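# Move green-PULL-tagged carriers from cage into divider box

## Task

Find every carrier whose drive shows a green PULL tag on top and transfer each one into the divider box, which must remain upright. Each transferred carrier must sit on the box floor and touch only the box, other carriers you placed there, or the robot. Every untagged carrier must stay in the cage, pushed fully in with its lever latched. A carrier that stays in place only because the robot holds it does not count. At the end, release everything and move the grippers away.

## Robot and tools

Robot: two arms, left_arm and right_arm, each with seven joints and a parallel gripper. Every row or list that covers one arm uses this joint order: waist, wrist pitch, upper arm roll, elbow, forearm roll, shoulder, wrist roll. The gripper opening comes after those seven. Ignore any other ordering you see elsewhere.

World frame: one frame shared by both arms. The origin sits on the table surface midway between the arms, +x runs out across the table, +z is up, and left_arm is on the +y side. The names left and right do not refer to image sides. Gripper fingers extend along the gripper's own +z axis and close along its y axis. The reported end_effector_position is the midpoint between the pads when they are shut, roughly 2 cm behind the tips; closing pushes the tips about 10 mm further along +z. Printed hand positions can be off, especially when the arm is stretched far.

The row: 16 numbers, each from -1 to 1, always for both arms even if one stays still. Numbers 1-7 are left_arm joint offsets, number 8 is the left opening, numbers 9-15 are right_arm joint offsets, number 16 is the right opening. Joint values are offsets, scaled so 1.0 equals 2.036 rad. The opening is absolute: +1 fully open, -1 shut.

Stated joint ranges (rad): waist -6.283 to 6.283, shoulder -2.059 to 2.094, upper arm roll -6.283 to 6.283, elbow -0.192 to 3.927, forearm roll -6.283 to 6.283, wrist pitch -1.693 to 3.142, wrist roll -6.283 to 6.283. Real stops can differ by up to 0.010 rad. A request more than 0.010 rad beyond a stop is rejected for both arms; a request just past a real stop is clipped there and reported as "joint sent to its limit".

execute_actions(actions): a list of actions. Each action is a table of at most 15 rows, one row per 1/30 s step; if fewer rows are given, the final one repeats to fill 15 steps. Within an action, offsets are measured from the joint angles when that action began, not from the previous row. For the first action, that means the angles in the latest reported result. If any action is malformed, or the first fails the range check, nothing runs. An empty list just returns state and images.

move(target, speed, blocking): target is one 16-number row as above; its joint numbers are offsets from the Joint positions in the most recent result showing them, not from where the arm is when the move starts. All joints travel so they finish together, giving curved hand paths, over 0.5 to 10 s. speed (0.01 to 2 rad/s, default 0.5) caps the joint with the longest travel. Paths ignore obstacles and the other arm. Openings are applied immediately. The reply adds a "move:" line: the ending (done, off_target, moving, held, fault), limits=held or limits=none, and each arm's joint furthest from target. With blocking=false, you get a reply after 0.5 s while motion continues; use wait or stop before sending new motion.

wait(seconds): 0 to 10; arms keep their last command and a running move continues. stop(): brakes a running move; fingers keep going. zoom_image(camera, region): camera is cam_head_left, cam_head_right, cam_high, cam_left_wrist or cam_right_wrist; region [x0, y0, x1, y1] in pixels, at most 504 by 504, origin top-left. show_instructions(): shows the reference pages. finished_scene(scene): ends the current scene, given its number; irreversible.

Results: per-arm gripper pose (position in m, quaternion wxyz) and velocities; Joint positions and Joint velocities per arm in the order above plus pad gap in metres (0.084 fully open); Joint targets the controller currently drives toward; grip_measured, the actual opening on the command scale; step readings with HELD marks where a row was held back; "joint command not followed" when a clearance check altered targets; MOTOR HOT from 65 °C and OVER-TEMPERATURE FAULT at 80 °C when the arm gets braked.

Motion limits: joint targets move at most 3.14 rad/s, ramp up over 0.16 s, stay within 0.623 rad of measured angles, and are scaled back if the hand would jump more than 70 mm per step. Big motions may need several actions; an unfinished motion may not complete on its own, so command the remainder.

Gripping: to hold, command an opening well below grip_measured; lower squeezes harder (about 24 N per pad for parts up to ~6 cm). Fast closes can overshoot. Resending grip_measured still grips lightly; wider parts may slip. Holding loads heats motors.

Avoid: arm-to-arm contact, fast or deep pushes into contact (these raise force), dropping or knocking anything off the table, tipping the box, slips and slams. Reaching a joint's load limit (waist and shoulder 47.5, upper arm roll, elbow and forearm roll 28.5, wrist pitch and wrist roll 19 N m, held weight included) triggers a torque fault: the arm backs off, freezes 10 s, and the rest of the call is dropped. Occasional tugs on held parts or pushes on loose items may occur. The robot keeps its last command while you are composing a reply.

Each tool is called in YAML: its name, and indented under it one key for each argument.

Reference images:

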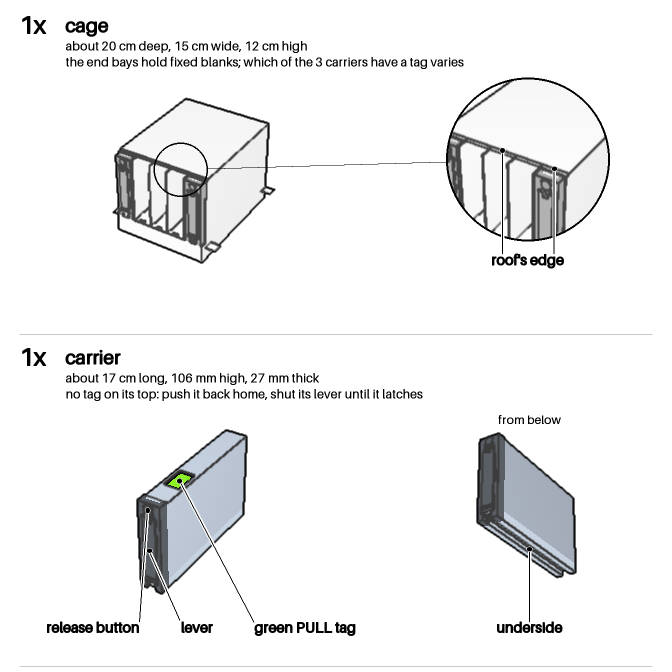

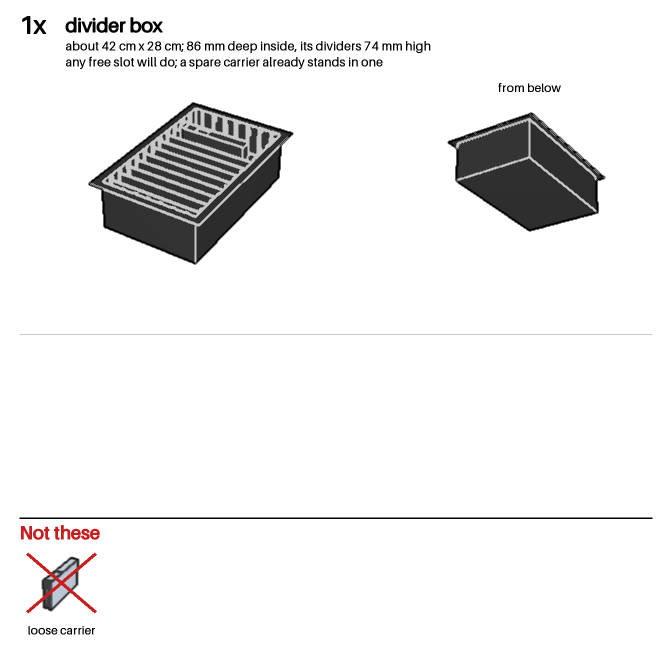

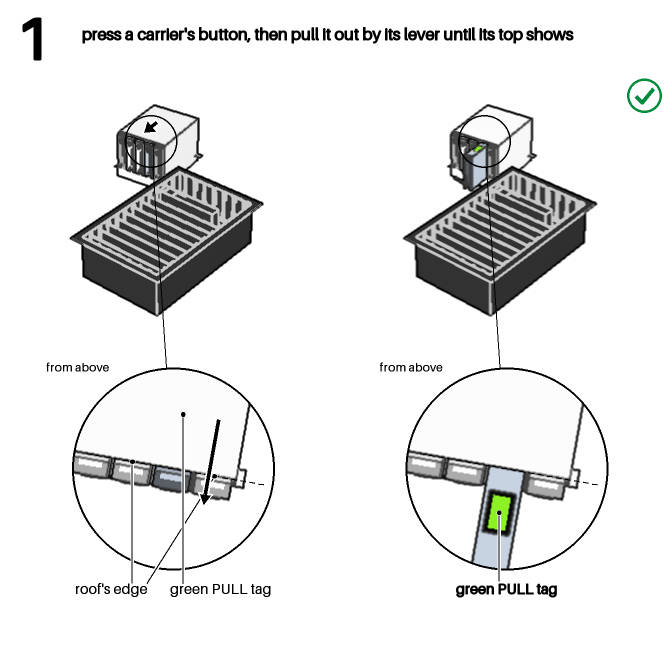

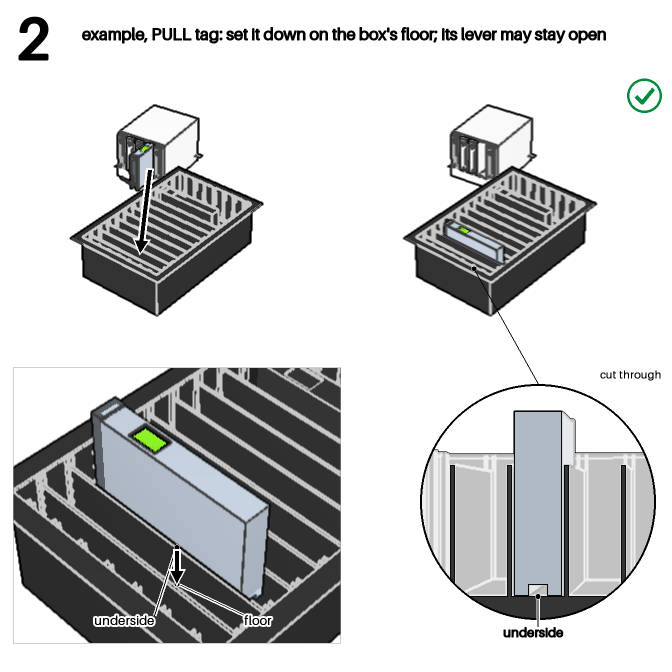

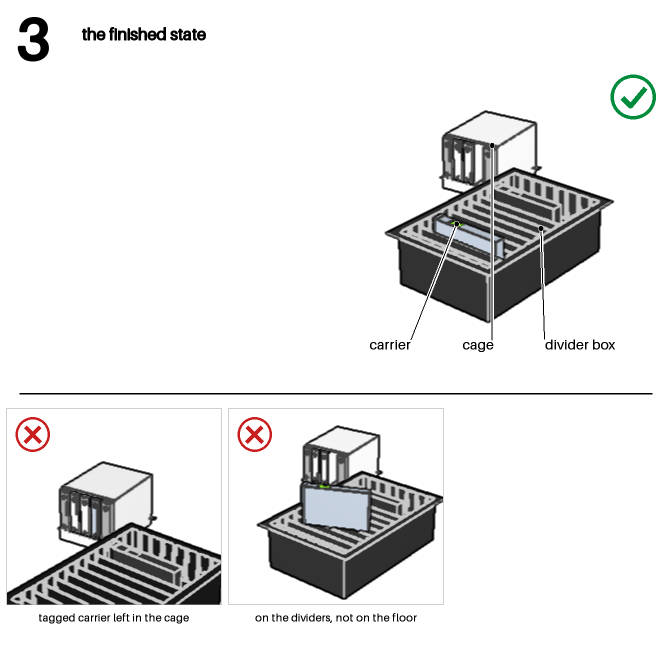

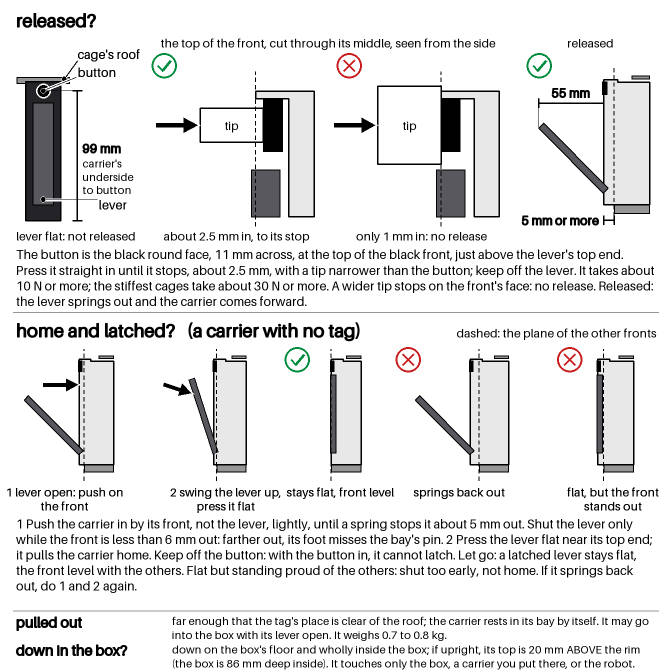

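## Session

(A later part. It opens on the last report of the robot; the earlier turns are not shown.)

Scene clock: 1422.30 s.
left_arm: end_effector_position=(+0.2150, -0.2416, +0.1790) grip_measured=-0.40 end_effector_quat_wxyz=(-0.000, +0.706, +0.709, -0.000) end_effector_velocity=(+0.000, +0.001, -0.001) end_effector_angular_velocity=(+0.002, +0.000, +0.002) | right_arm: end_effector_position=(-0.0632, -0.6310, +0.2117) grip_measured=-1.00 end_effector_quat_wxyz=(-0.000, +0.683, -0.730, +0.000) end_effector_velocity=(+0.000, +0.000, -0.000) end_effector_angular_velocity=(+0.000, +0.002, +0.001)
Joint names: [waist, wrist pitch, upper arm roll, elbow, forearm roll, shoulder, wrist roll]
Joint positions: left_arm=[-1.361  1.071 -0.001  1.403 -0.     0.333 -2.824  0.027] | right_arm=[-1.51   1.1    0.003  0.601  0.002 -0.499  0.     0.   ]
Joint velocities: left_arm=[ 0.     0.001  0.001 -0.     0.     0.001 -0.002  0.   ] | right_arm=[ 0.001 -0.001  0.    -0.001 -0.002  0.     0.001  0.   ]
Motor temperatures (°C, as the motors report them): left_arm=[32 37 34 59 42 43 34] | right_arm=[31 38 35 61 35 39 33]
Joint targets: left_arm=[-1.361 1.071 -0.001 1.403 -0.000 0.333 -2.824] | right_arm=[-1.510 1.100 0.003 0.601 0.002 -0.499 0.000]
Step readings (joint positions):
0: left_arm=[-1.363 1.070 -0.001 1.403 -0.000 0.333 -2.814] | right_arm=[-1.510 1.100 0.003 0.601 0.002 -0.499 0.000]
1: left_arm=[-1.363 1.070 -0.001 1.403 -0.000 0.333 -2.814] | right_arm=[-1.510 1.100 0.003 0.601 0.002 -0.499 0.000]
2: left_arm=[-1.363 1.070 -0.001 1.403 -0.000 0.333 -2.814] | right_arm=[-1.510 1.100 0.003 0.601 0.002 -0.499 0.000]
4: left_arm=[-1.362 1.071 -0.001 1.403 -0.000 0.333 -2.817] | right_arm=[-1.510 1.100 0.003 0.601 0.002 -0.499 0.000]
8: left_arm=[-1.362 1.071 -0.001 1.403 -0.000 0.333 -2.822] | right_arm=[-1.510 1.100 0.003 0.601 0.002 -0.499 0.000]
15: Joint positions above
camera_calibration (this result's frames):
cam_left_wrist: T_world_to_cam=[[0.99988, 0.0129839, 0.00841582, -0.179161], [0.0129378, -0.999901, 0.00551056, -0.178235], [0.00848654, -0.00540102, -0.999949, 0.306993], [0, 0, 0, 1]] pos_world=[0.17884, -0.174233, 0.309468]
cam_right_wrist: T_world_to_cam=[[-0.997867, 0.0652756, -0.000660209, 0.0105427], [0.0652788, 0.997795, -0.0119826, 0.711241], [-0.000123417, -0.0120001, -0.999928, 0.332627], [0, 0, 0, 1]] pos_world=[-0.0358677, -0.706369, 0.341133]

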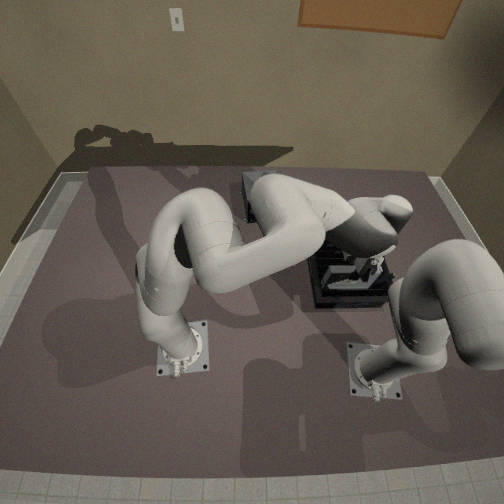

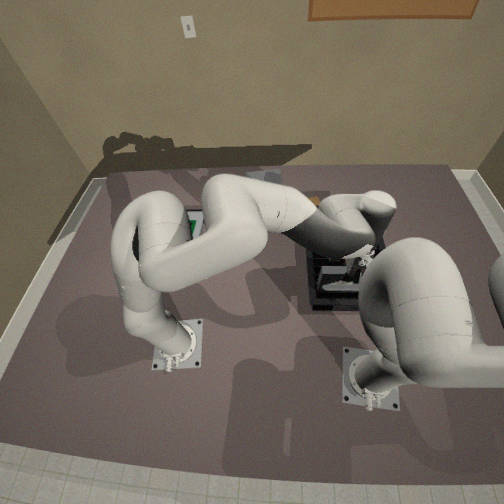

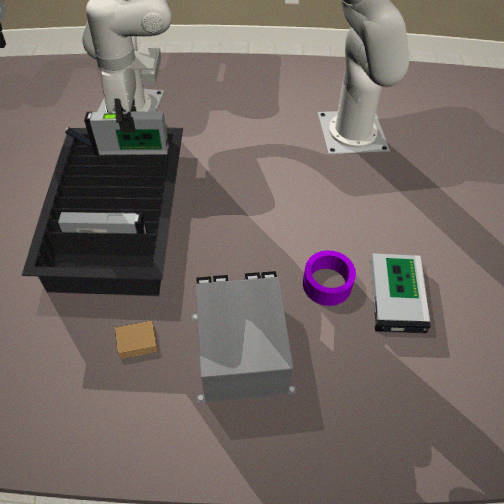

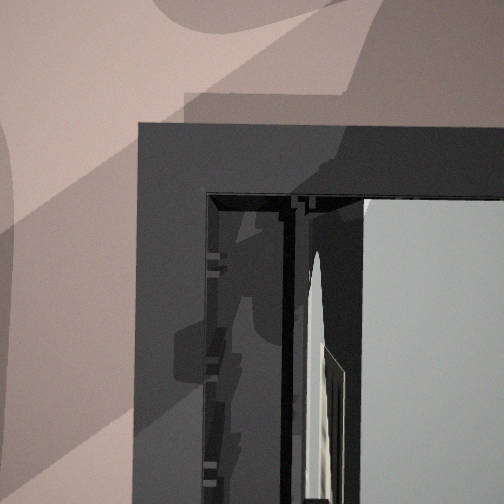

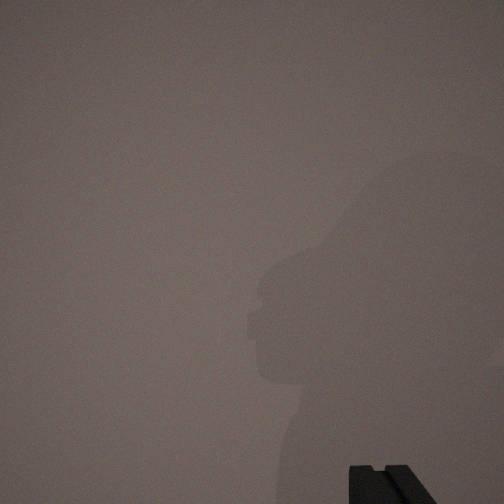

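move:
  target: [0,-0.01744,0,-0.01055,0,0.0069,0,-1, 0,0,0,0,0,0,0,-1]
  speed: 0.02

Scene clock: 1439.00 s.
left_arm: end_effector_position=(+0.2150, -0.2416, +0.1651) grip_measured=-0.40 end_effector_quat_wxyz=(-0.000, +0.706, +0.709, -0.000) end_effector_velocity=(+0.001, -0.000, +0.000) end_effector_angular_velocity=(-0.003, -0.001, +0.001) | right_arm: end_effector_position=(-0.0632, -0.6310, +0.2117) grip_measured=-1.00 end_effector_quat_wxyz=(-0.000, +0.683, -0.730, +0.000) end_effector_velocity=(-0.000, -0.001, +0.000) end_effector_angular_velocity=(-0.002, +0.001, +0.000)
Joint names: [waist, wrist pitch, upper arm roll, elbow, forearm roll, shoulder, wrist roll]
Joint positions: left_arm=[-1.361  1.035 -0.001  1.382 -0.     0.347 -2.824  0.027] | right_arm=[-1.51   1.1    0.003  0.601  0.002 -0.499  0.     0.   ]
Joint velocities: left_arm=[ 0.    -0.003  0.001 -0.    -0.    -0.     0.001 -0.   ] | right_arm=[ 0.    -0.002 -0.     0.    -0.001  0.     0.     0.   ]
Motor temperatures (°C, as the motors report them): left_arm=[32 37 34 60 42 43 34] | right_arm=[31 38 35 61 35 39 33]
Joint targets: left_arm=[-1.361 1.035 -0.001 1.382 -0.000 0.347 -2.824] | right_arm=[-1.510 1.100 0.003 0.601 0.002 -0.499 0.000]
move: done; limits=none; left_arm: farthest joint: the waist, 0.000 radians from its target (0.000 radians at the start); right_arm: farthest joint: the waist, 0.000 radians from its target (0.000 radians at the start)
camera_calibration (this result's frames):
cam_left_wrist: T_world_to_cam=[[0.99988, 0.0130043, 0.00838839, -0.179031], [0.0129589, -0.999901, 0.00544107, -0.178138], [0.00845832, -0.00533171, -0.99995, 0.293083], [0, 0, 0, 1]] pos_world=[0.178839, -0.17423, 0.29554]
cam_right_wrist: T_world_to_cam=[[-0.997867, 0.0652757, -0.000660172, 0.0105428], [0.0652789, 0.997795, -0.0119826, 0.711241], [-0.000123453, -0.0120001, -0.999928, 0.332627], [0, 0, 0, 1]] pos_world=[-0.0358677, -0.706369, 0.341133]

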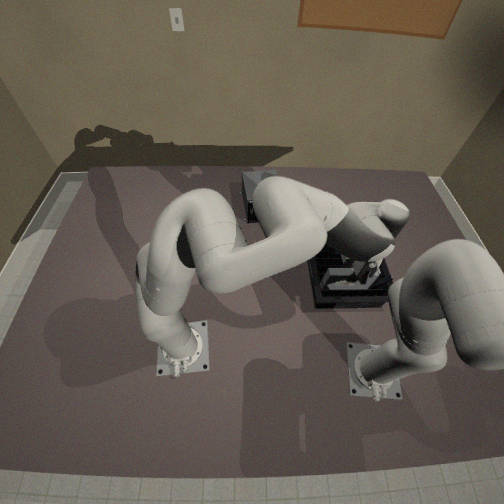

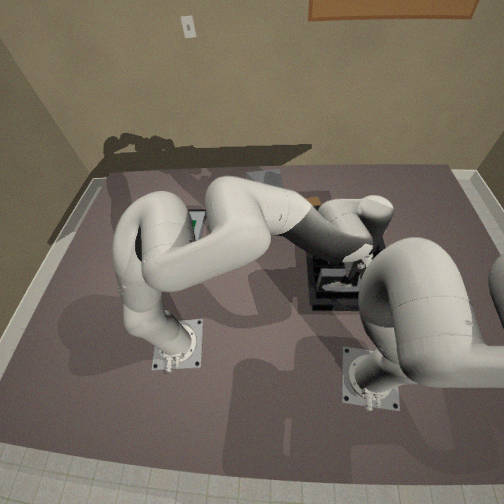

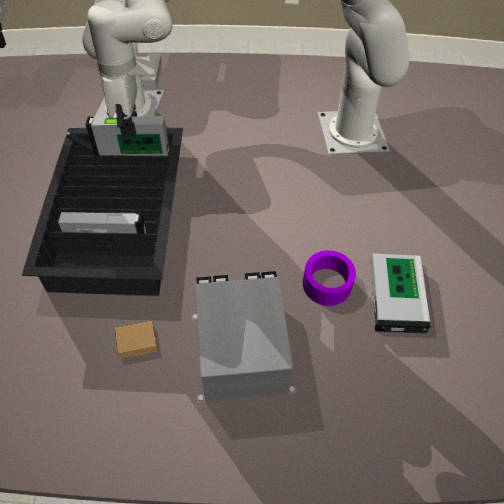

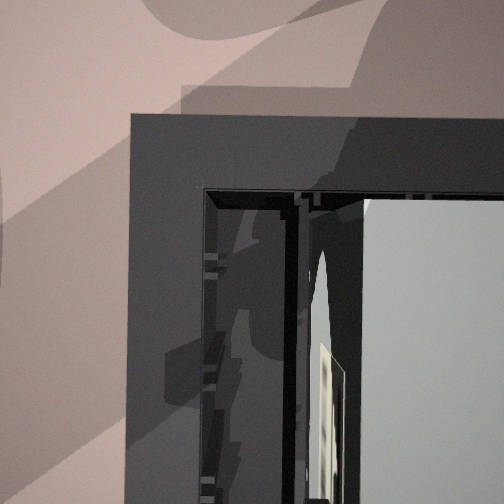

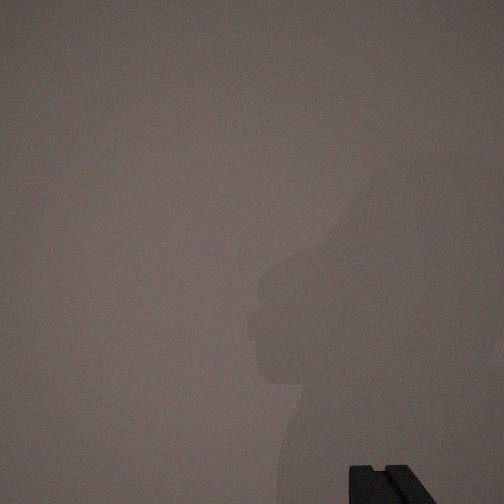

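move:
  target: [0,-0.0306,0,-0.01641,0,0.01418,0,-1, 0,0,0,0,0,0,0,-1]
  speed: 0.03

move:
  target: [0,-0.02394,0,-0.01091,0,0.01303,0,-1, 0,0,0,0,0,0,0,-1]
  speed: 0.03

Scene clock: 1447.37 s.
left_arm: end_effector_position=(+0.2150, -0.2417, +0.1402) grip_measured=-0.40 end_effector_quat_wxyz=(-0.000, +0.706, +0.709, -0.000) end_effector_velocity=(-0.000, -0.000, +0.000) end_effector_angular_velocity=(-0.002, -0.000, -0.000) | right_arm: end_effector_position=(-0.0632, -0.6310, +0.2117) grip_measured=-1.00 end_effector_quat_wxyz=(-0.000, +0.683, -0.730, +0.000) end_effector_velocity=(+0.000, -0.000, +0.000) end_effector_angular_velocity=(-0.000, -0.001, -0.001)
Joint names: [waist, wrist pitch, upper arm roll, elbow, forearm roll, shoulder, wrist roll]
Joint positions: left_arm=[-1.361  0.973 -0.001  1.349 -0.     0.376 -2.824  0.027] | right_arm=[-1.51   1.1    0.003  0.601  0.002 -0.499  0.     0.   ]
Joint velocities: left_arm=[ 0.    -0.002 -0.001 -0.     0.    -0.    -0.001 -0.   ] | right_arm=[-0.    -0.     0.     0.     0.001  0.     0.     0.   ]
Motor temperatures (°C, as the motors report them): left_arm=[32 37 34 60 42 43 34] | right_arm=[31 38 35 61 35 39 33]
Joint targets: left_arm=[-1.361 0.973 -0.001 1.349 -0.000 0.376 -2.824] | right_arm=[-1.510 1.100 0.003 0.601 0.002 -0.499 0.000]
move: done; limits=none; left_arm: farthest joint: the wrist pitch, 0.001 radians from its target (0.062 radians at the start); right_arm: farthest joint: the waist, 0.000 radians from its target (0.000 radians at the start)
camera_calibration (this result's frames):
cam_left_wrist: T_world_to_cam=[[0.999879, 0.0130392, 0.00842831, -0.178832], [0.0129922, -0.9999, 0.00560661, -0.178078], [0.00850057, -0.00549643, -0.999949, 0.26818], [0, 0, 0, 1]] pos_world=[0.178845, -0.174254, 0.270672]
cam_right_wrist: T_world_to_cam=[[-0.997867, 0.0652756, -0.000660218, 0.0105428], [0.0652788, 0.997795, -0.0119826, 0.711241], [-0.000123408, -0.0120001, -0.999928, 0.332627], [0, 0, 0, 1]] pos_world=[-0.0358676, -0.706369, 0.341133]

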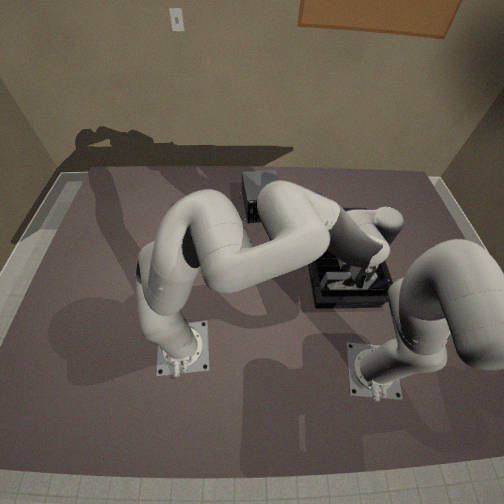

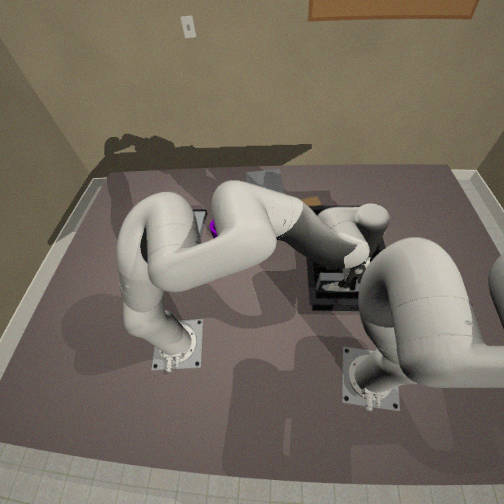

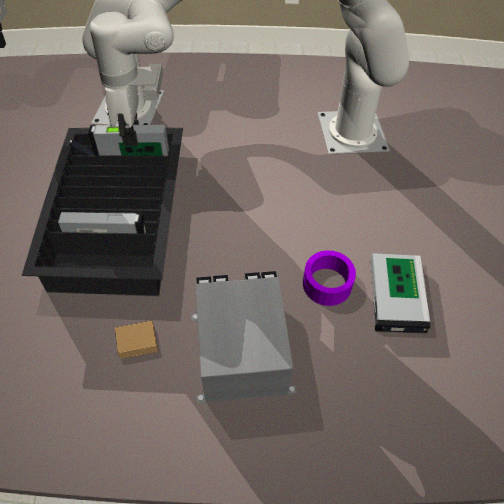

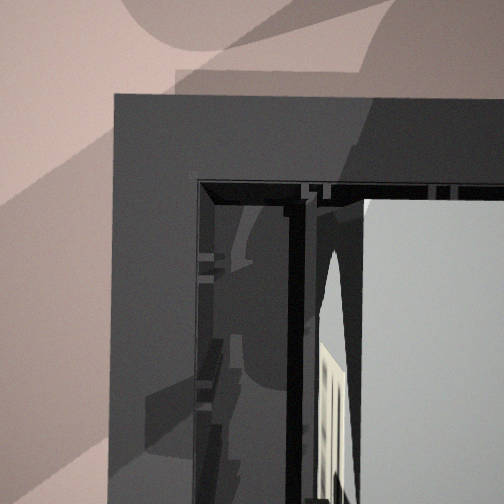

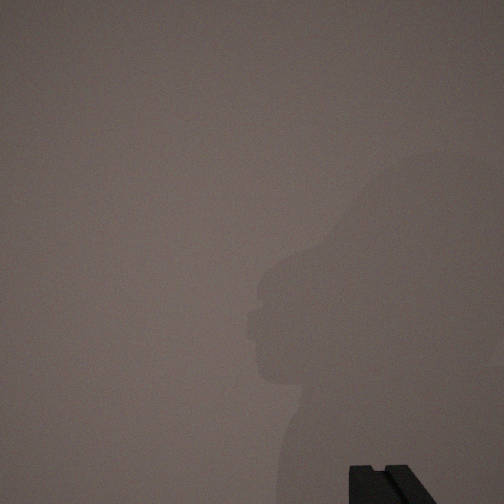

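Scene clock: 1449.30 s.
left_arm: end_effector_position=(+0.2151, -0.2417, +0.1203) grip_measured=-0.40 end_effector_quat_wxyz=(-0.000, +0.706, +0.709, -0.000) end_effector_velocity=(+0.001, -0.001, +0.000) end_effector_angular_velocity=(-0.003, -0.001, +0.002) | right_arm: end_effector_position=(-0.0632, -0.6310, +0.2117) grip_measured=-1.00 end_effector_quat_wxyz=(-0.000, +0.683, -0.730, +0.000) end_effector_velocity=(+0.001, -0.000, +0.000) end_effector_angular_velocity=(-0.000, -0.001, +0.001)
Joint names: [waist, wrist pitch, upper arm roll, elbow, forearm roll, shoulder, wrist roll]
Joint positions: left_arm=[-1.361  0.925 -0.001  1.327 -0.     0.402 -2.824  0.027] | right_arm=[-1.51   1.1    0.003  0.601  0.002 -0.499  0.     0.   ]
Joint velocities: left_arm=[ 0.    -0.003  0.     0.     0.     0.    -0.001 -0.   ] | right_arm=[ 0.001 -0.     0.     0.     0.001  0.     0.     0.   ]
Motor temperatures (°C, as the motors report them): left_arm=[32 37 34 60 42 43 34] | right_arm=[31 38 35 61 35 39 33]
Joint targets: left_arm=[-1.361 0.925 -0.001 1.327 -0.000 0.402 -2.824] | right_arm=[-1.510 1.100 0.003 0.601 0.002 -0.499 0.000]
move: done; limits=none; left_arm: farthest joint: the shoulder, 0.001 radians from its target (0.027 radians at the start); right_arm: farthest joint: the waist, 0.000 radians from its target (0.000 radians at the start)
camera_calibration (this result's frames):
cam_left_wrist: T_world_to_cam=[[0.999879, 0.0130679, 0.00846348, -0.178678], [0.0130195, -0.999899, 0.00575735, -0.178044], [0.00853786, -0.00564646, -0.999948, 0.248272], [0, 0, 0, 1]] pos_world=[0.178855, -0.174289, 0.250796]
cam_right_wrist: T_world_to_cam=[[-0.997867, 0.0652756, -0.000660309, 0.0105428], [0.0652789, 0.997795, -0.0119825, 0.711241], [-0.000123314, -0.0120001, -0.999928, 0.332627], [0, 0, 0, 1]] pos_world=[-0.0358676, -0.706369, 0.341133]

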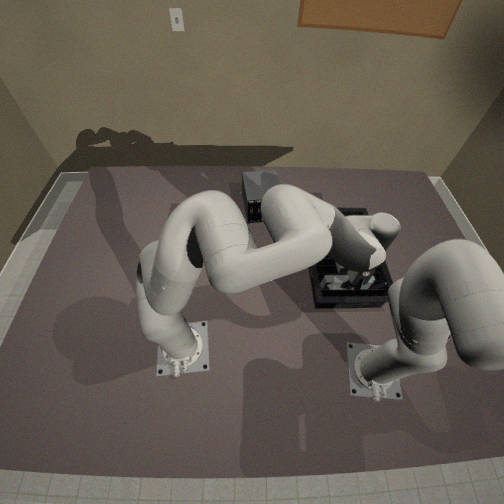

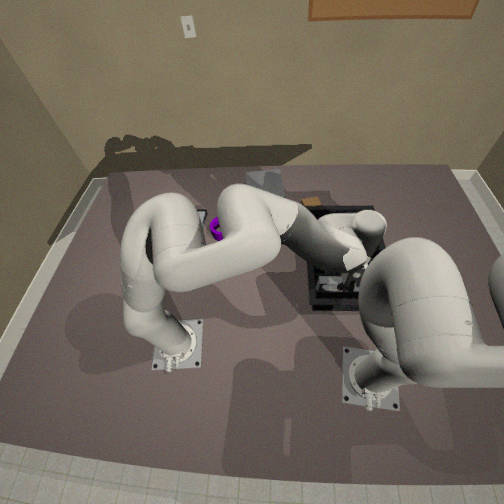

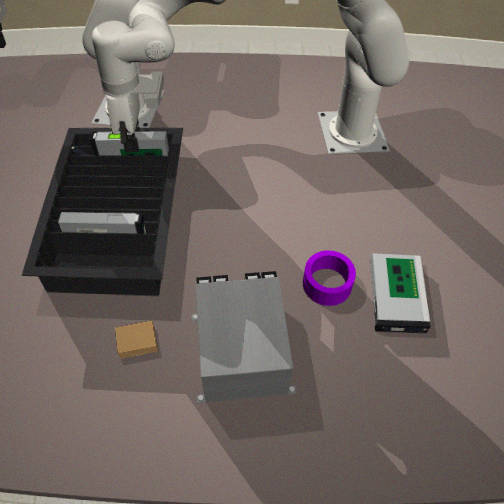

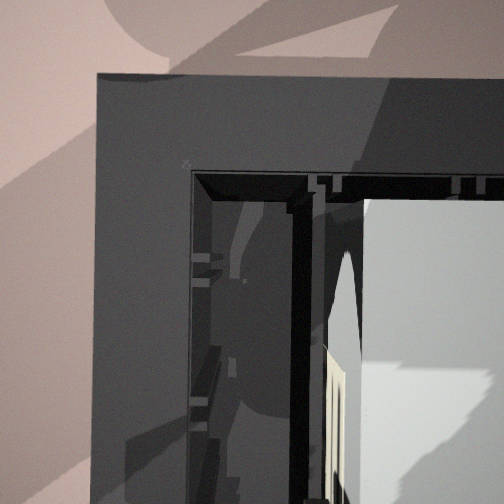

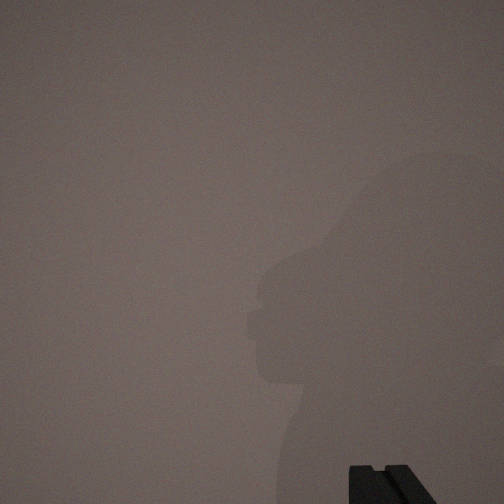

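move:
  target: [0,-0.01763,0,-0.00692,0,0.01072,0,-1, 0,0,0,0,0,0,0,-1]
  speed: 0.02

Scene clock: 1456.53 s.
left_arm: end_effector_position=(+0.2151, -0.2417, +0.1054) grip_measured=-0.40 end_effector_quat_wxyz=(-0.000, +0.706, +0.709, -0.000) end_effector_velocity=(+0.000, -0.001, +0.000) end_effector_angular_velocity=(-0.002, -0.001, +0.000) | right_arm: end_effector_position=(-0.0632, -0.6310, +0.2117) grip_measured=-1.00 end_effector_quat_wxyz=(-0.000, +0.683, -0.730, +0.000) end_effector_velocity=(+0.000, +0.000, +0.000) end_effector_angular_velocity=(+0.001, +0.000, +0.001)
Joint names: [waist, wrist pitch, upper arm roll, elbow, forearm roll, shoulder, wrist roll]
Joint positions: left_arm=[-1.361  0.889 -0.001  1.313 -0.     0.424 -2.824  0.027] | right_arm=[-1.51   1.1    0.003  0.601  0.002 -0.499  0.     0.   ]
Joint velocities: left_arm=[-0.    -0.003  0.     0.     0.     0.    -0.    -0.   ] | right_arm=[ 0.001  0.001 -0.     0.    -0.001 -0.    -0.     0.   ]
Motor temperatures (°C, as the motors report them): left_arm=[32 37 34 59 42 43 34] | right_arm=[31 38 35 61 35 39 33]
Joint targets: left_arm=[-1.361 0.889 -0.001 1.313 -0.000 0.424 -2.824] | right_arm=[-1.510 1.100 0.003 0.601 0.002 -0.499 0.000]
move: done; limits=none; left_arm: farthest joint: the waist, 0.000 radians from its target (0.000 radians at the start); right_arm: farthest joint: the waist, 0.000 radians from its target (0.000 radians at the start)
camera_calibration (this result's frames):
cam_left_wrist: T_world_to_cam=[[0.999879, 0.0130905, 0.00842844, -0.178539], [0.0130428, -0.999899, 0.00568078, -0.177945], [0.00850195, -0.00557016, -0.999948, 0.233353], [0, 0, 0, 1]] pos_world=[0.178855, -0.17429, 0.235857]
cam_right_wrist: T_world_to_cam=[[-0.997867, 0.0652759, -0.00066035, 0.010543], [0.0652791, 0.997795, -0.0119826, 0.711241], [-0.00012328, -0.0120001, -0.999928, 0.332627], [0, 0, 0, 1]] pos_world=[-0.0358676, -0.706369, 0.341133]

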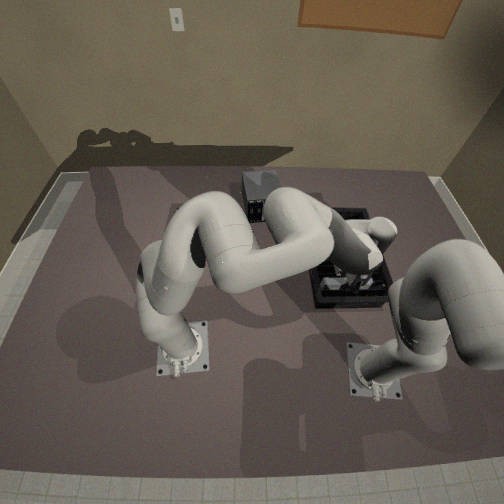

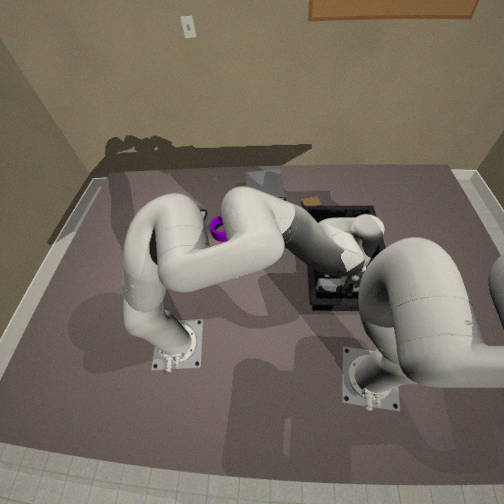

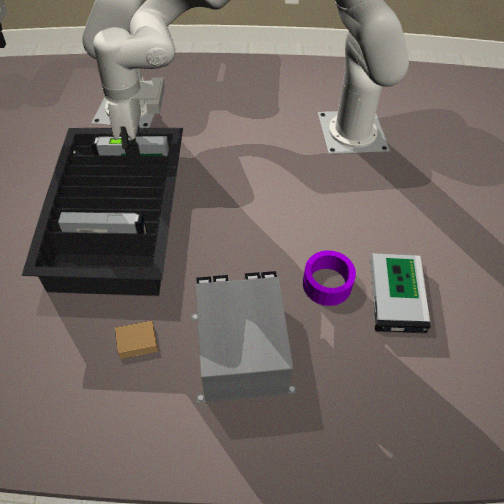

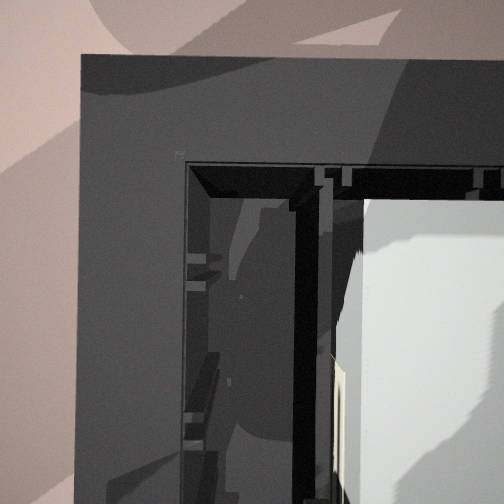

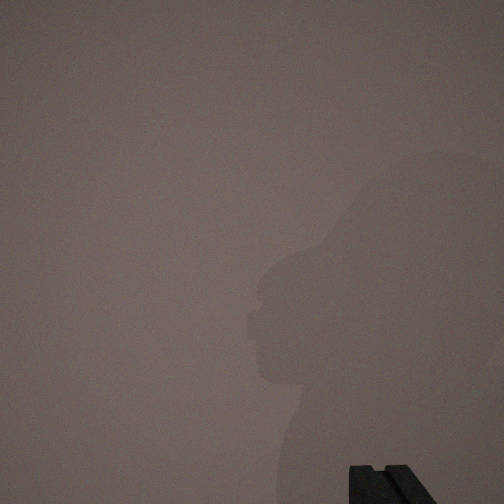

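move:
  target: [0,-0.0041,0,-0.00155,0,0.00257,0,-1, 0,0,0,0,0,0,0,-1]
  speed: 0.01

Scene clock: 1462.13 s.
left_arm: end_effector_position=(+0.2153, -0.2423, +0.1029) grip_measured=-0.40 end_effector_quat_wxyz=(+0.001, +0.706, +0.709, -0.001) end_effector_velocity=(+0.000, +0.001, -0.002) end_effector_angular_velocity=(+0.004, +0.000, +0.001) | right_arm: end_effector_position=(-0.0632, -0.6310, +0.2117) grip_measured=-1.00 end_effector_quat_wxyz=(-0.000, +0.683, -0.730, +0.000) end_effector_velocity=(-0.001, -0.000, +0.000) end_effector_angular_velocity=(-0.001, +0.000, -0.002)
Joint names: [waist, wrist pitch, upper arm roll, elbow, forearm roll, shoulder, wrist roll]
Joint positions: left_arm=[-1.361  0.88  -0.001  1.311 -0.     0.428 -2.824  0.027] | right_arm=[-1.51   1.1    0.003  0.601  0.002 -0.499  0.     0.   ]
Joint velocities: left_arm=[-0.001 -0.001  0.002 -0.002  0.     0.002 -0.     0.   ] | right_arm=[-0.002 -0.001  0.     0.    -0.    -0.     0.     0.   ]
Motor temperatures (°C, as the motors report them): left_arm=[32 37 34 59 42 43 34] | right_arm=[31 38 35 62 35 39 33]
Joint targets: left_arm=[-1.361 0.881 -0.001 1.309 -0.000 0.429 -2.824] | right_arm=[-1.510 1.100 0.003 0.601 0.002 -0.499 0.000]
move: done; limits=none; left_arm: farthest joint: the shoulder, 0.002 radians from its target (0.006 radians at the start); right_arm: farthest joint: the waist, 0.000 radians from its target (0.000 radians at the start)
camera_calibration (this result's frames):
cam_left_wrist: T_world_to_cam=[[0.999872, 0.0131491, 0.00912849, -0.178779], [0.0130765, -0.999883, 0.00796302, -0.17878], [0.00923212, -0.00784263, -0.999927, 0.230185], [0, 0, 0, 1]] pos_world=[0.178969, -0.174603, 0.233224]
cam_right_wrist: T_world_to_cam=[[-0.997867, 0.0652761, -0.000660407, 0.0105431], [0.0652793, 0.997795, -0.0119826, 0.711241], [-0.000123225, -0.0120001, -0.999928, 0.332627], [0, 0, 0, 1]] pos_world=[-0.0358677, -0.706369, 0.341133]

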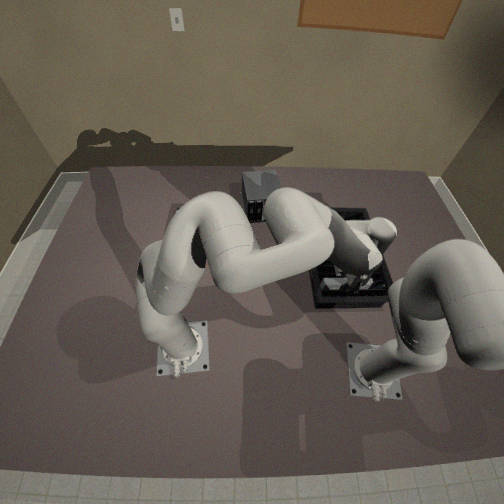

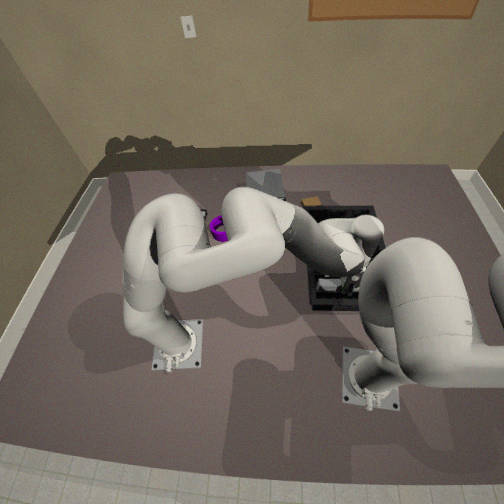

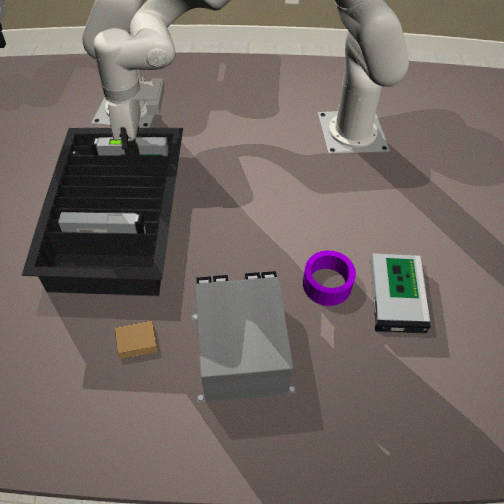

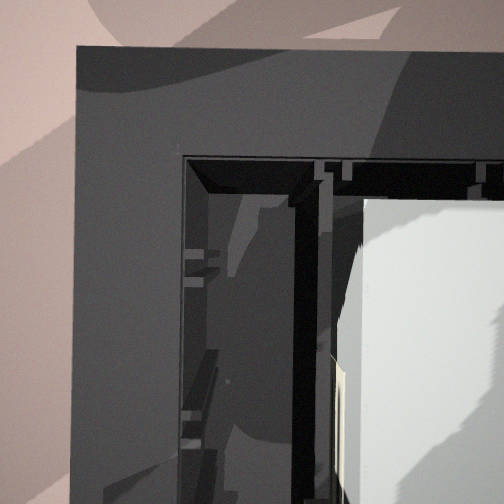

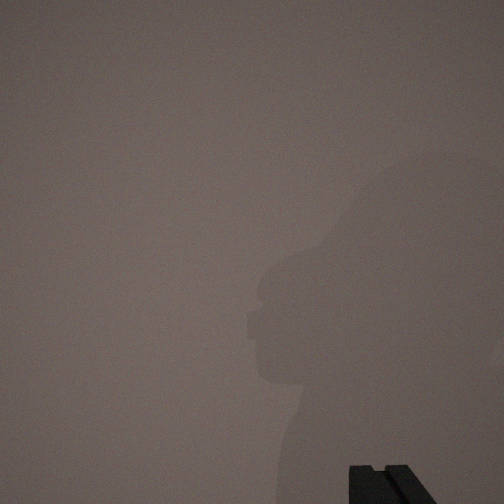

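execute_actions:
  actions:
    - [[0,0,0,0,0,0,0,-1,0,0,0,0,0,0,0,-1]]
    - [[0,0,0,0,0,0,0,-0.6,0,0,0,0,0,0,0,-1],[0,0,0,0,0,0,0,-0.5,0,0,0,0,0,0,0,-1],[0,0,0,0,0,0,0,-0.45,0,0,0,0,0,0,0,-1],[0,0,0,0,0,0,0,-0.42,0,0,0,0,0,0,0,-1],[0,0,0,0,0,0,0,-0.39,0,0,0,0,0,0,0,-1],[0,0,0,0,0,0,0,-0.36,0,0,0,0,0,0,0,-1],[0,0,0,0,0,0,0,-0.33,0,0,0,0,0,0,0,-1],[0,0,0,0,0,0,0,-0.3,0,0,0,0,0,0,0,-1],[0,0,0,0,0,0,0,-0.26,0,0,0,0,0,0,0,-1],[0,0,0,0,0,0,0,-0.22,0,0,0,0,0,0,0,-1],[0,0,0,0,0,0,0,-0.18,0,0,0,0,0,0,0,-1],[0,0,0,0,0,0,0,-0.14,0,0,0,0,0,0,0,-1],[0,0,0,0,0,0,0,-0.1,0,0,0,0,0,0,0,-1],[0,0,0,0,0,0,0,-0.05,0,0,0,0,0,0,0,-1],[0,0,0,0,0,0,0,0,0,0,0,0,0,0,0,-1]]

Scene clock: 1472.07 s.
left_arm: end_effector_position=(+0.2140, -0.2400, +0.0993) grip_measured=-0.07 end_effector_quat_wxyz=(-0.003, +0.706, +0.708, +0.001) end_effector_velocity=(-0.004, -0.003, +0.001) end_effector_angular_velocity=(-0.004, +0.002, -0.007) | right_arm: end_effector_position=(-0.0632, -0.6310, +0.2117) grip_measured=-1.00 end_effector_quat_wxyz=(-0.000, +0.683, -0.730, +0.000) end_effector_velocity=(+0.001, -0.000, -0.000) end_effector_angular_velocity=(-0.000, +0.000, +0.002)
Joint names: [waist, wrist pitch, upper arm roll, elbow, forearm roll, shoulder, wrist roll]
Joint positions: left_arm=[-1.362  0.882 -0.002  1.306 -0.001  0.431 -2.824  0.041] | right_arm=[-1.51   1.1    0.003  0.601  0.002 -0.499  0.     0.   ]
Joint velocities: left_arm=[-0.002 -0.001 -0.006  0.003 -0.     0.001 -0.001  0.064] | right_arm=[ 0.002 -0.     0.     0.    -0.     0.     0.     0.   ]
Motor temperatures (°C, as the motors report them): left_arm=[32 37 34 55 42 42 34] | right_arm=[31 38 35 62 35 39 33]
Joint targets: left_arm=[-1.361 0.881 -0.001 1.310 -0.000 0.428 -2.824] | right_arm=[-1.510 1.100 0.003 0.601 0.002 -0.499 0.000]
Step readings (joint positions; steps 1 to 15: 1st action; 16 to 30: 2nd action):
0: left_arm=[-1.361 0.881 -0.001 1.310 -0.000 0.429 -2.824] | right_arm=[-1.510 1.100 0.003 0.601 0.002 -0.499 0.000]
1: left_arm=[-1.361 0.881 -0.001 1.310 -0.000 0.429 -2.824] | right_arm=[-1.510 1.100 0.003 0.601 0.002 -0.499 0.000]
2: left_arm=[-1.361 0.881 -0.001 1.310 -0.000 0.429 -2.824] | right_arm=[-1.510 1.100 0.003 0.601 0.002 -0.499 0.000]
4: left_arm=[-1.361 0.881 -0.001 1.310 -0.000 0.429 -2.824] | right_arm=[-1.510 1.100 0.003 0.601 0.002 -0.499 0.000]
8: left_arm=[-1.361 0.881 -0.001 1.310 -0.000 0.428 -2.824] | right_arm=[-1.510 1.100 0.003 0.601 0.002 -0.499 0.000]
15: left_arm=[-1.361 0.881 -0.001 1.310 -0.000 0.428 -2.824] | right_arm=[-1.510 1.100 0.003 0.601 0.002 -0.499 0.000]
16: left_arm=[-1.361 0.881 -0.001 1.310 -0.000 0.428 -2.824] | right_arm=[-1.510 1.100 0.003 0.601 0.002 -0.499 0.000]
17: left_arm=[-1.361 0.881 -0.001 1.310 -0.000 0.428 -2.824] | right_arm=[-1.510 1.100 0.003 0.601 0.002 -0.499 0.000]
19: left_arm=[-1.361 0.881 -0.001 1.310 -0.000 0.428 -2.824] | right_arm=[-1.510 1.100 0.003 0.601 0.002 -0.499 0.000]
23: left_arm=[-1.361 0.881 -0.001 1.310 -0.000 0.429 -2.824] | right_arm=[-1.510 1.100 0.003 0.601 0.002 -0.499 0.000]
30: Joint positions above
camera_calibration (this result's frames):
cam_left_wrist: T_world_to_cam=[[0.999906, 0.0122778, 0.00616999, -0.1774], [0.0122804, -0.999925, -0.000379481, -0.17544], [0.00616487, 0.000455215, -0.999981, 0.229274], [0, 0, 0, 1]] pos_world=[0.178125, -0.173353, 0.230297]
cam_right_wrist: T_world_to_cam=[[-0.997867, 0.0652759, -0.000660373, 0.010543], [0.0652791, 0.997795, -0.0119827, 0.711241], [-0.000123266, -0.0120003, -0.999928, 0.332627], [0, 0, 0, 1]] pos_world=[-0.0358676, -0.706369, 0.341133]

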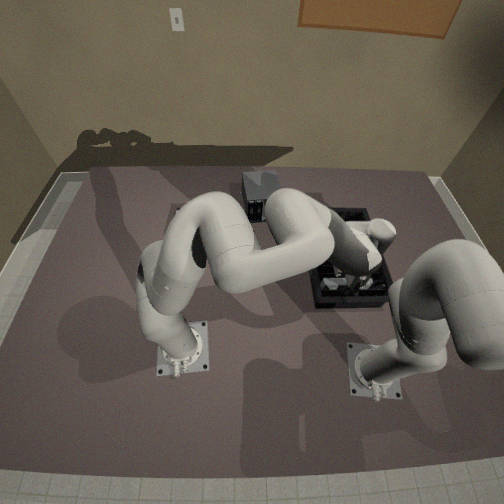

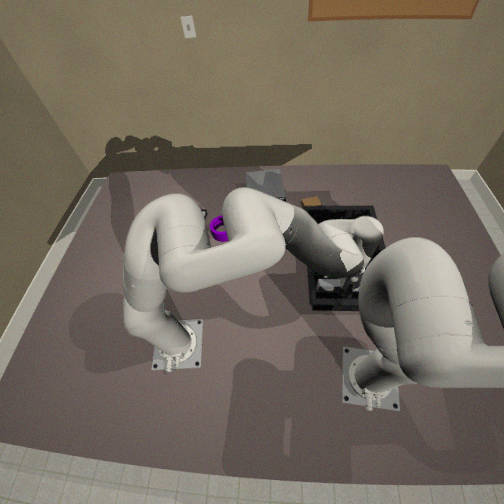

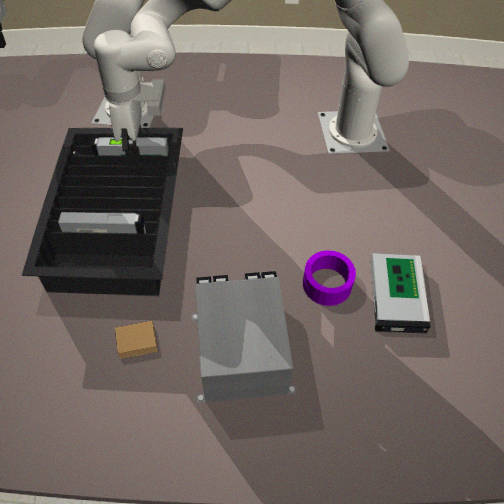

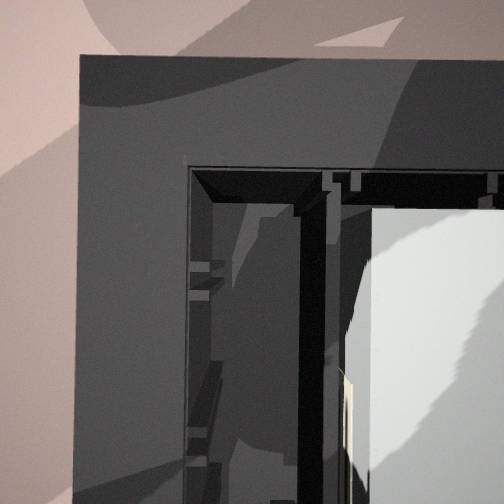

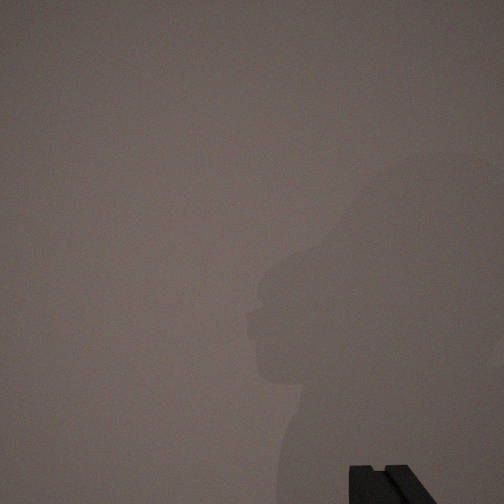

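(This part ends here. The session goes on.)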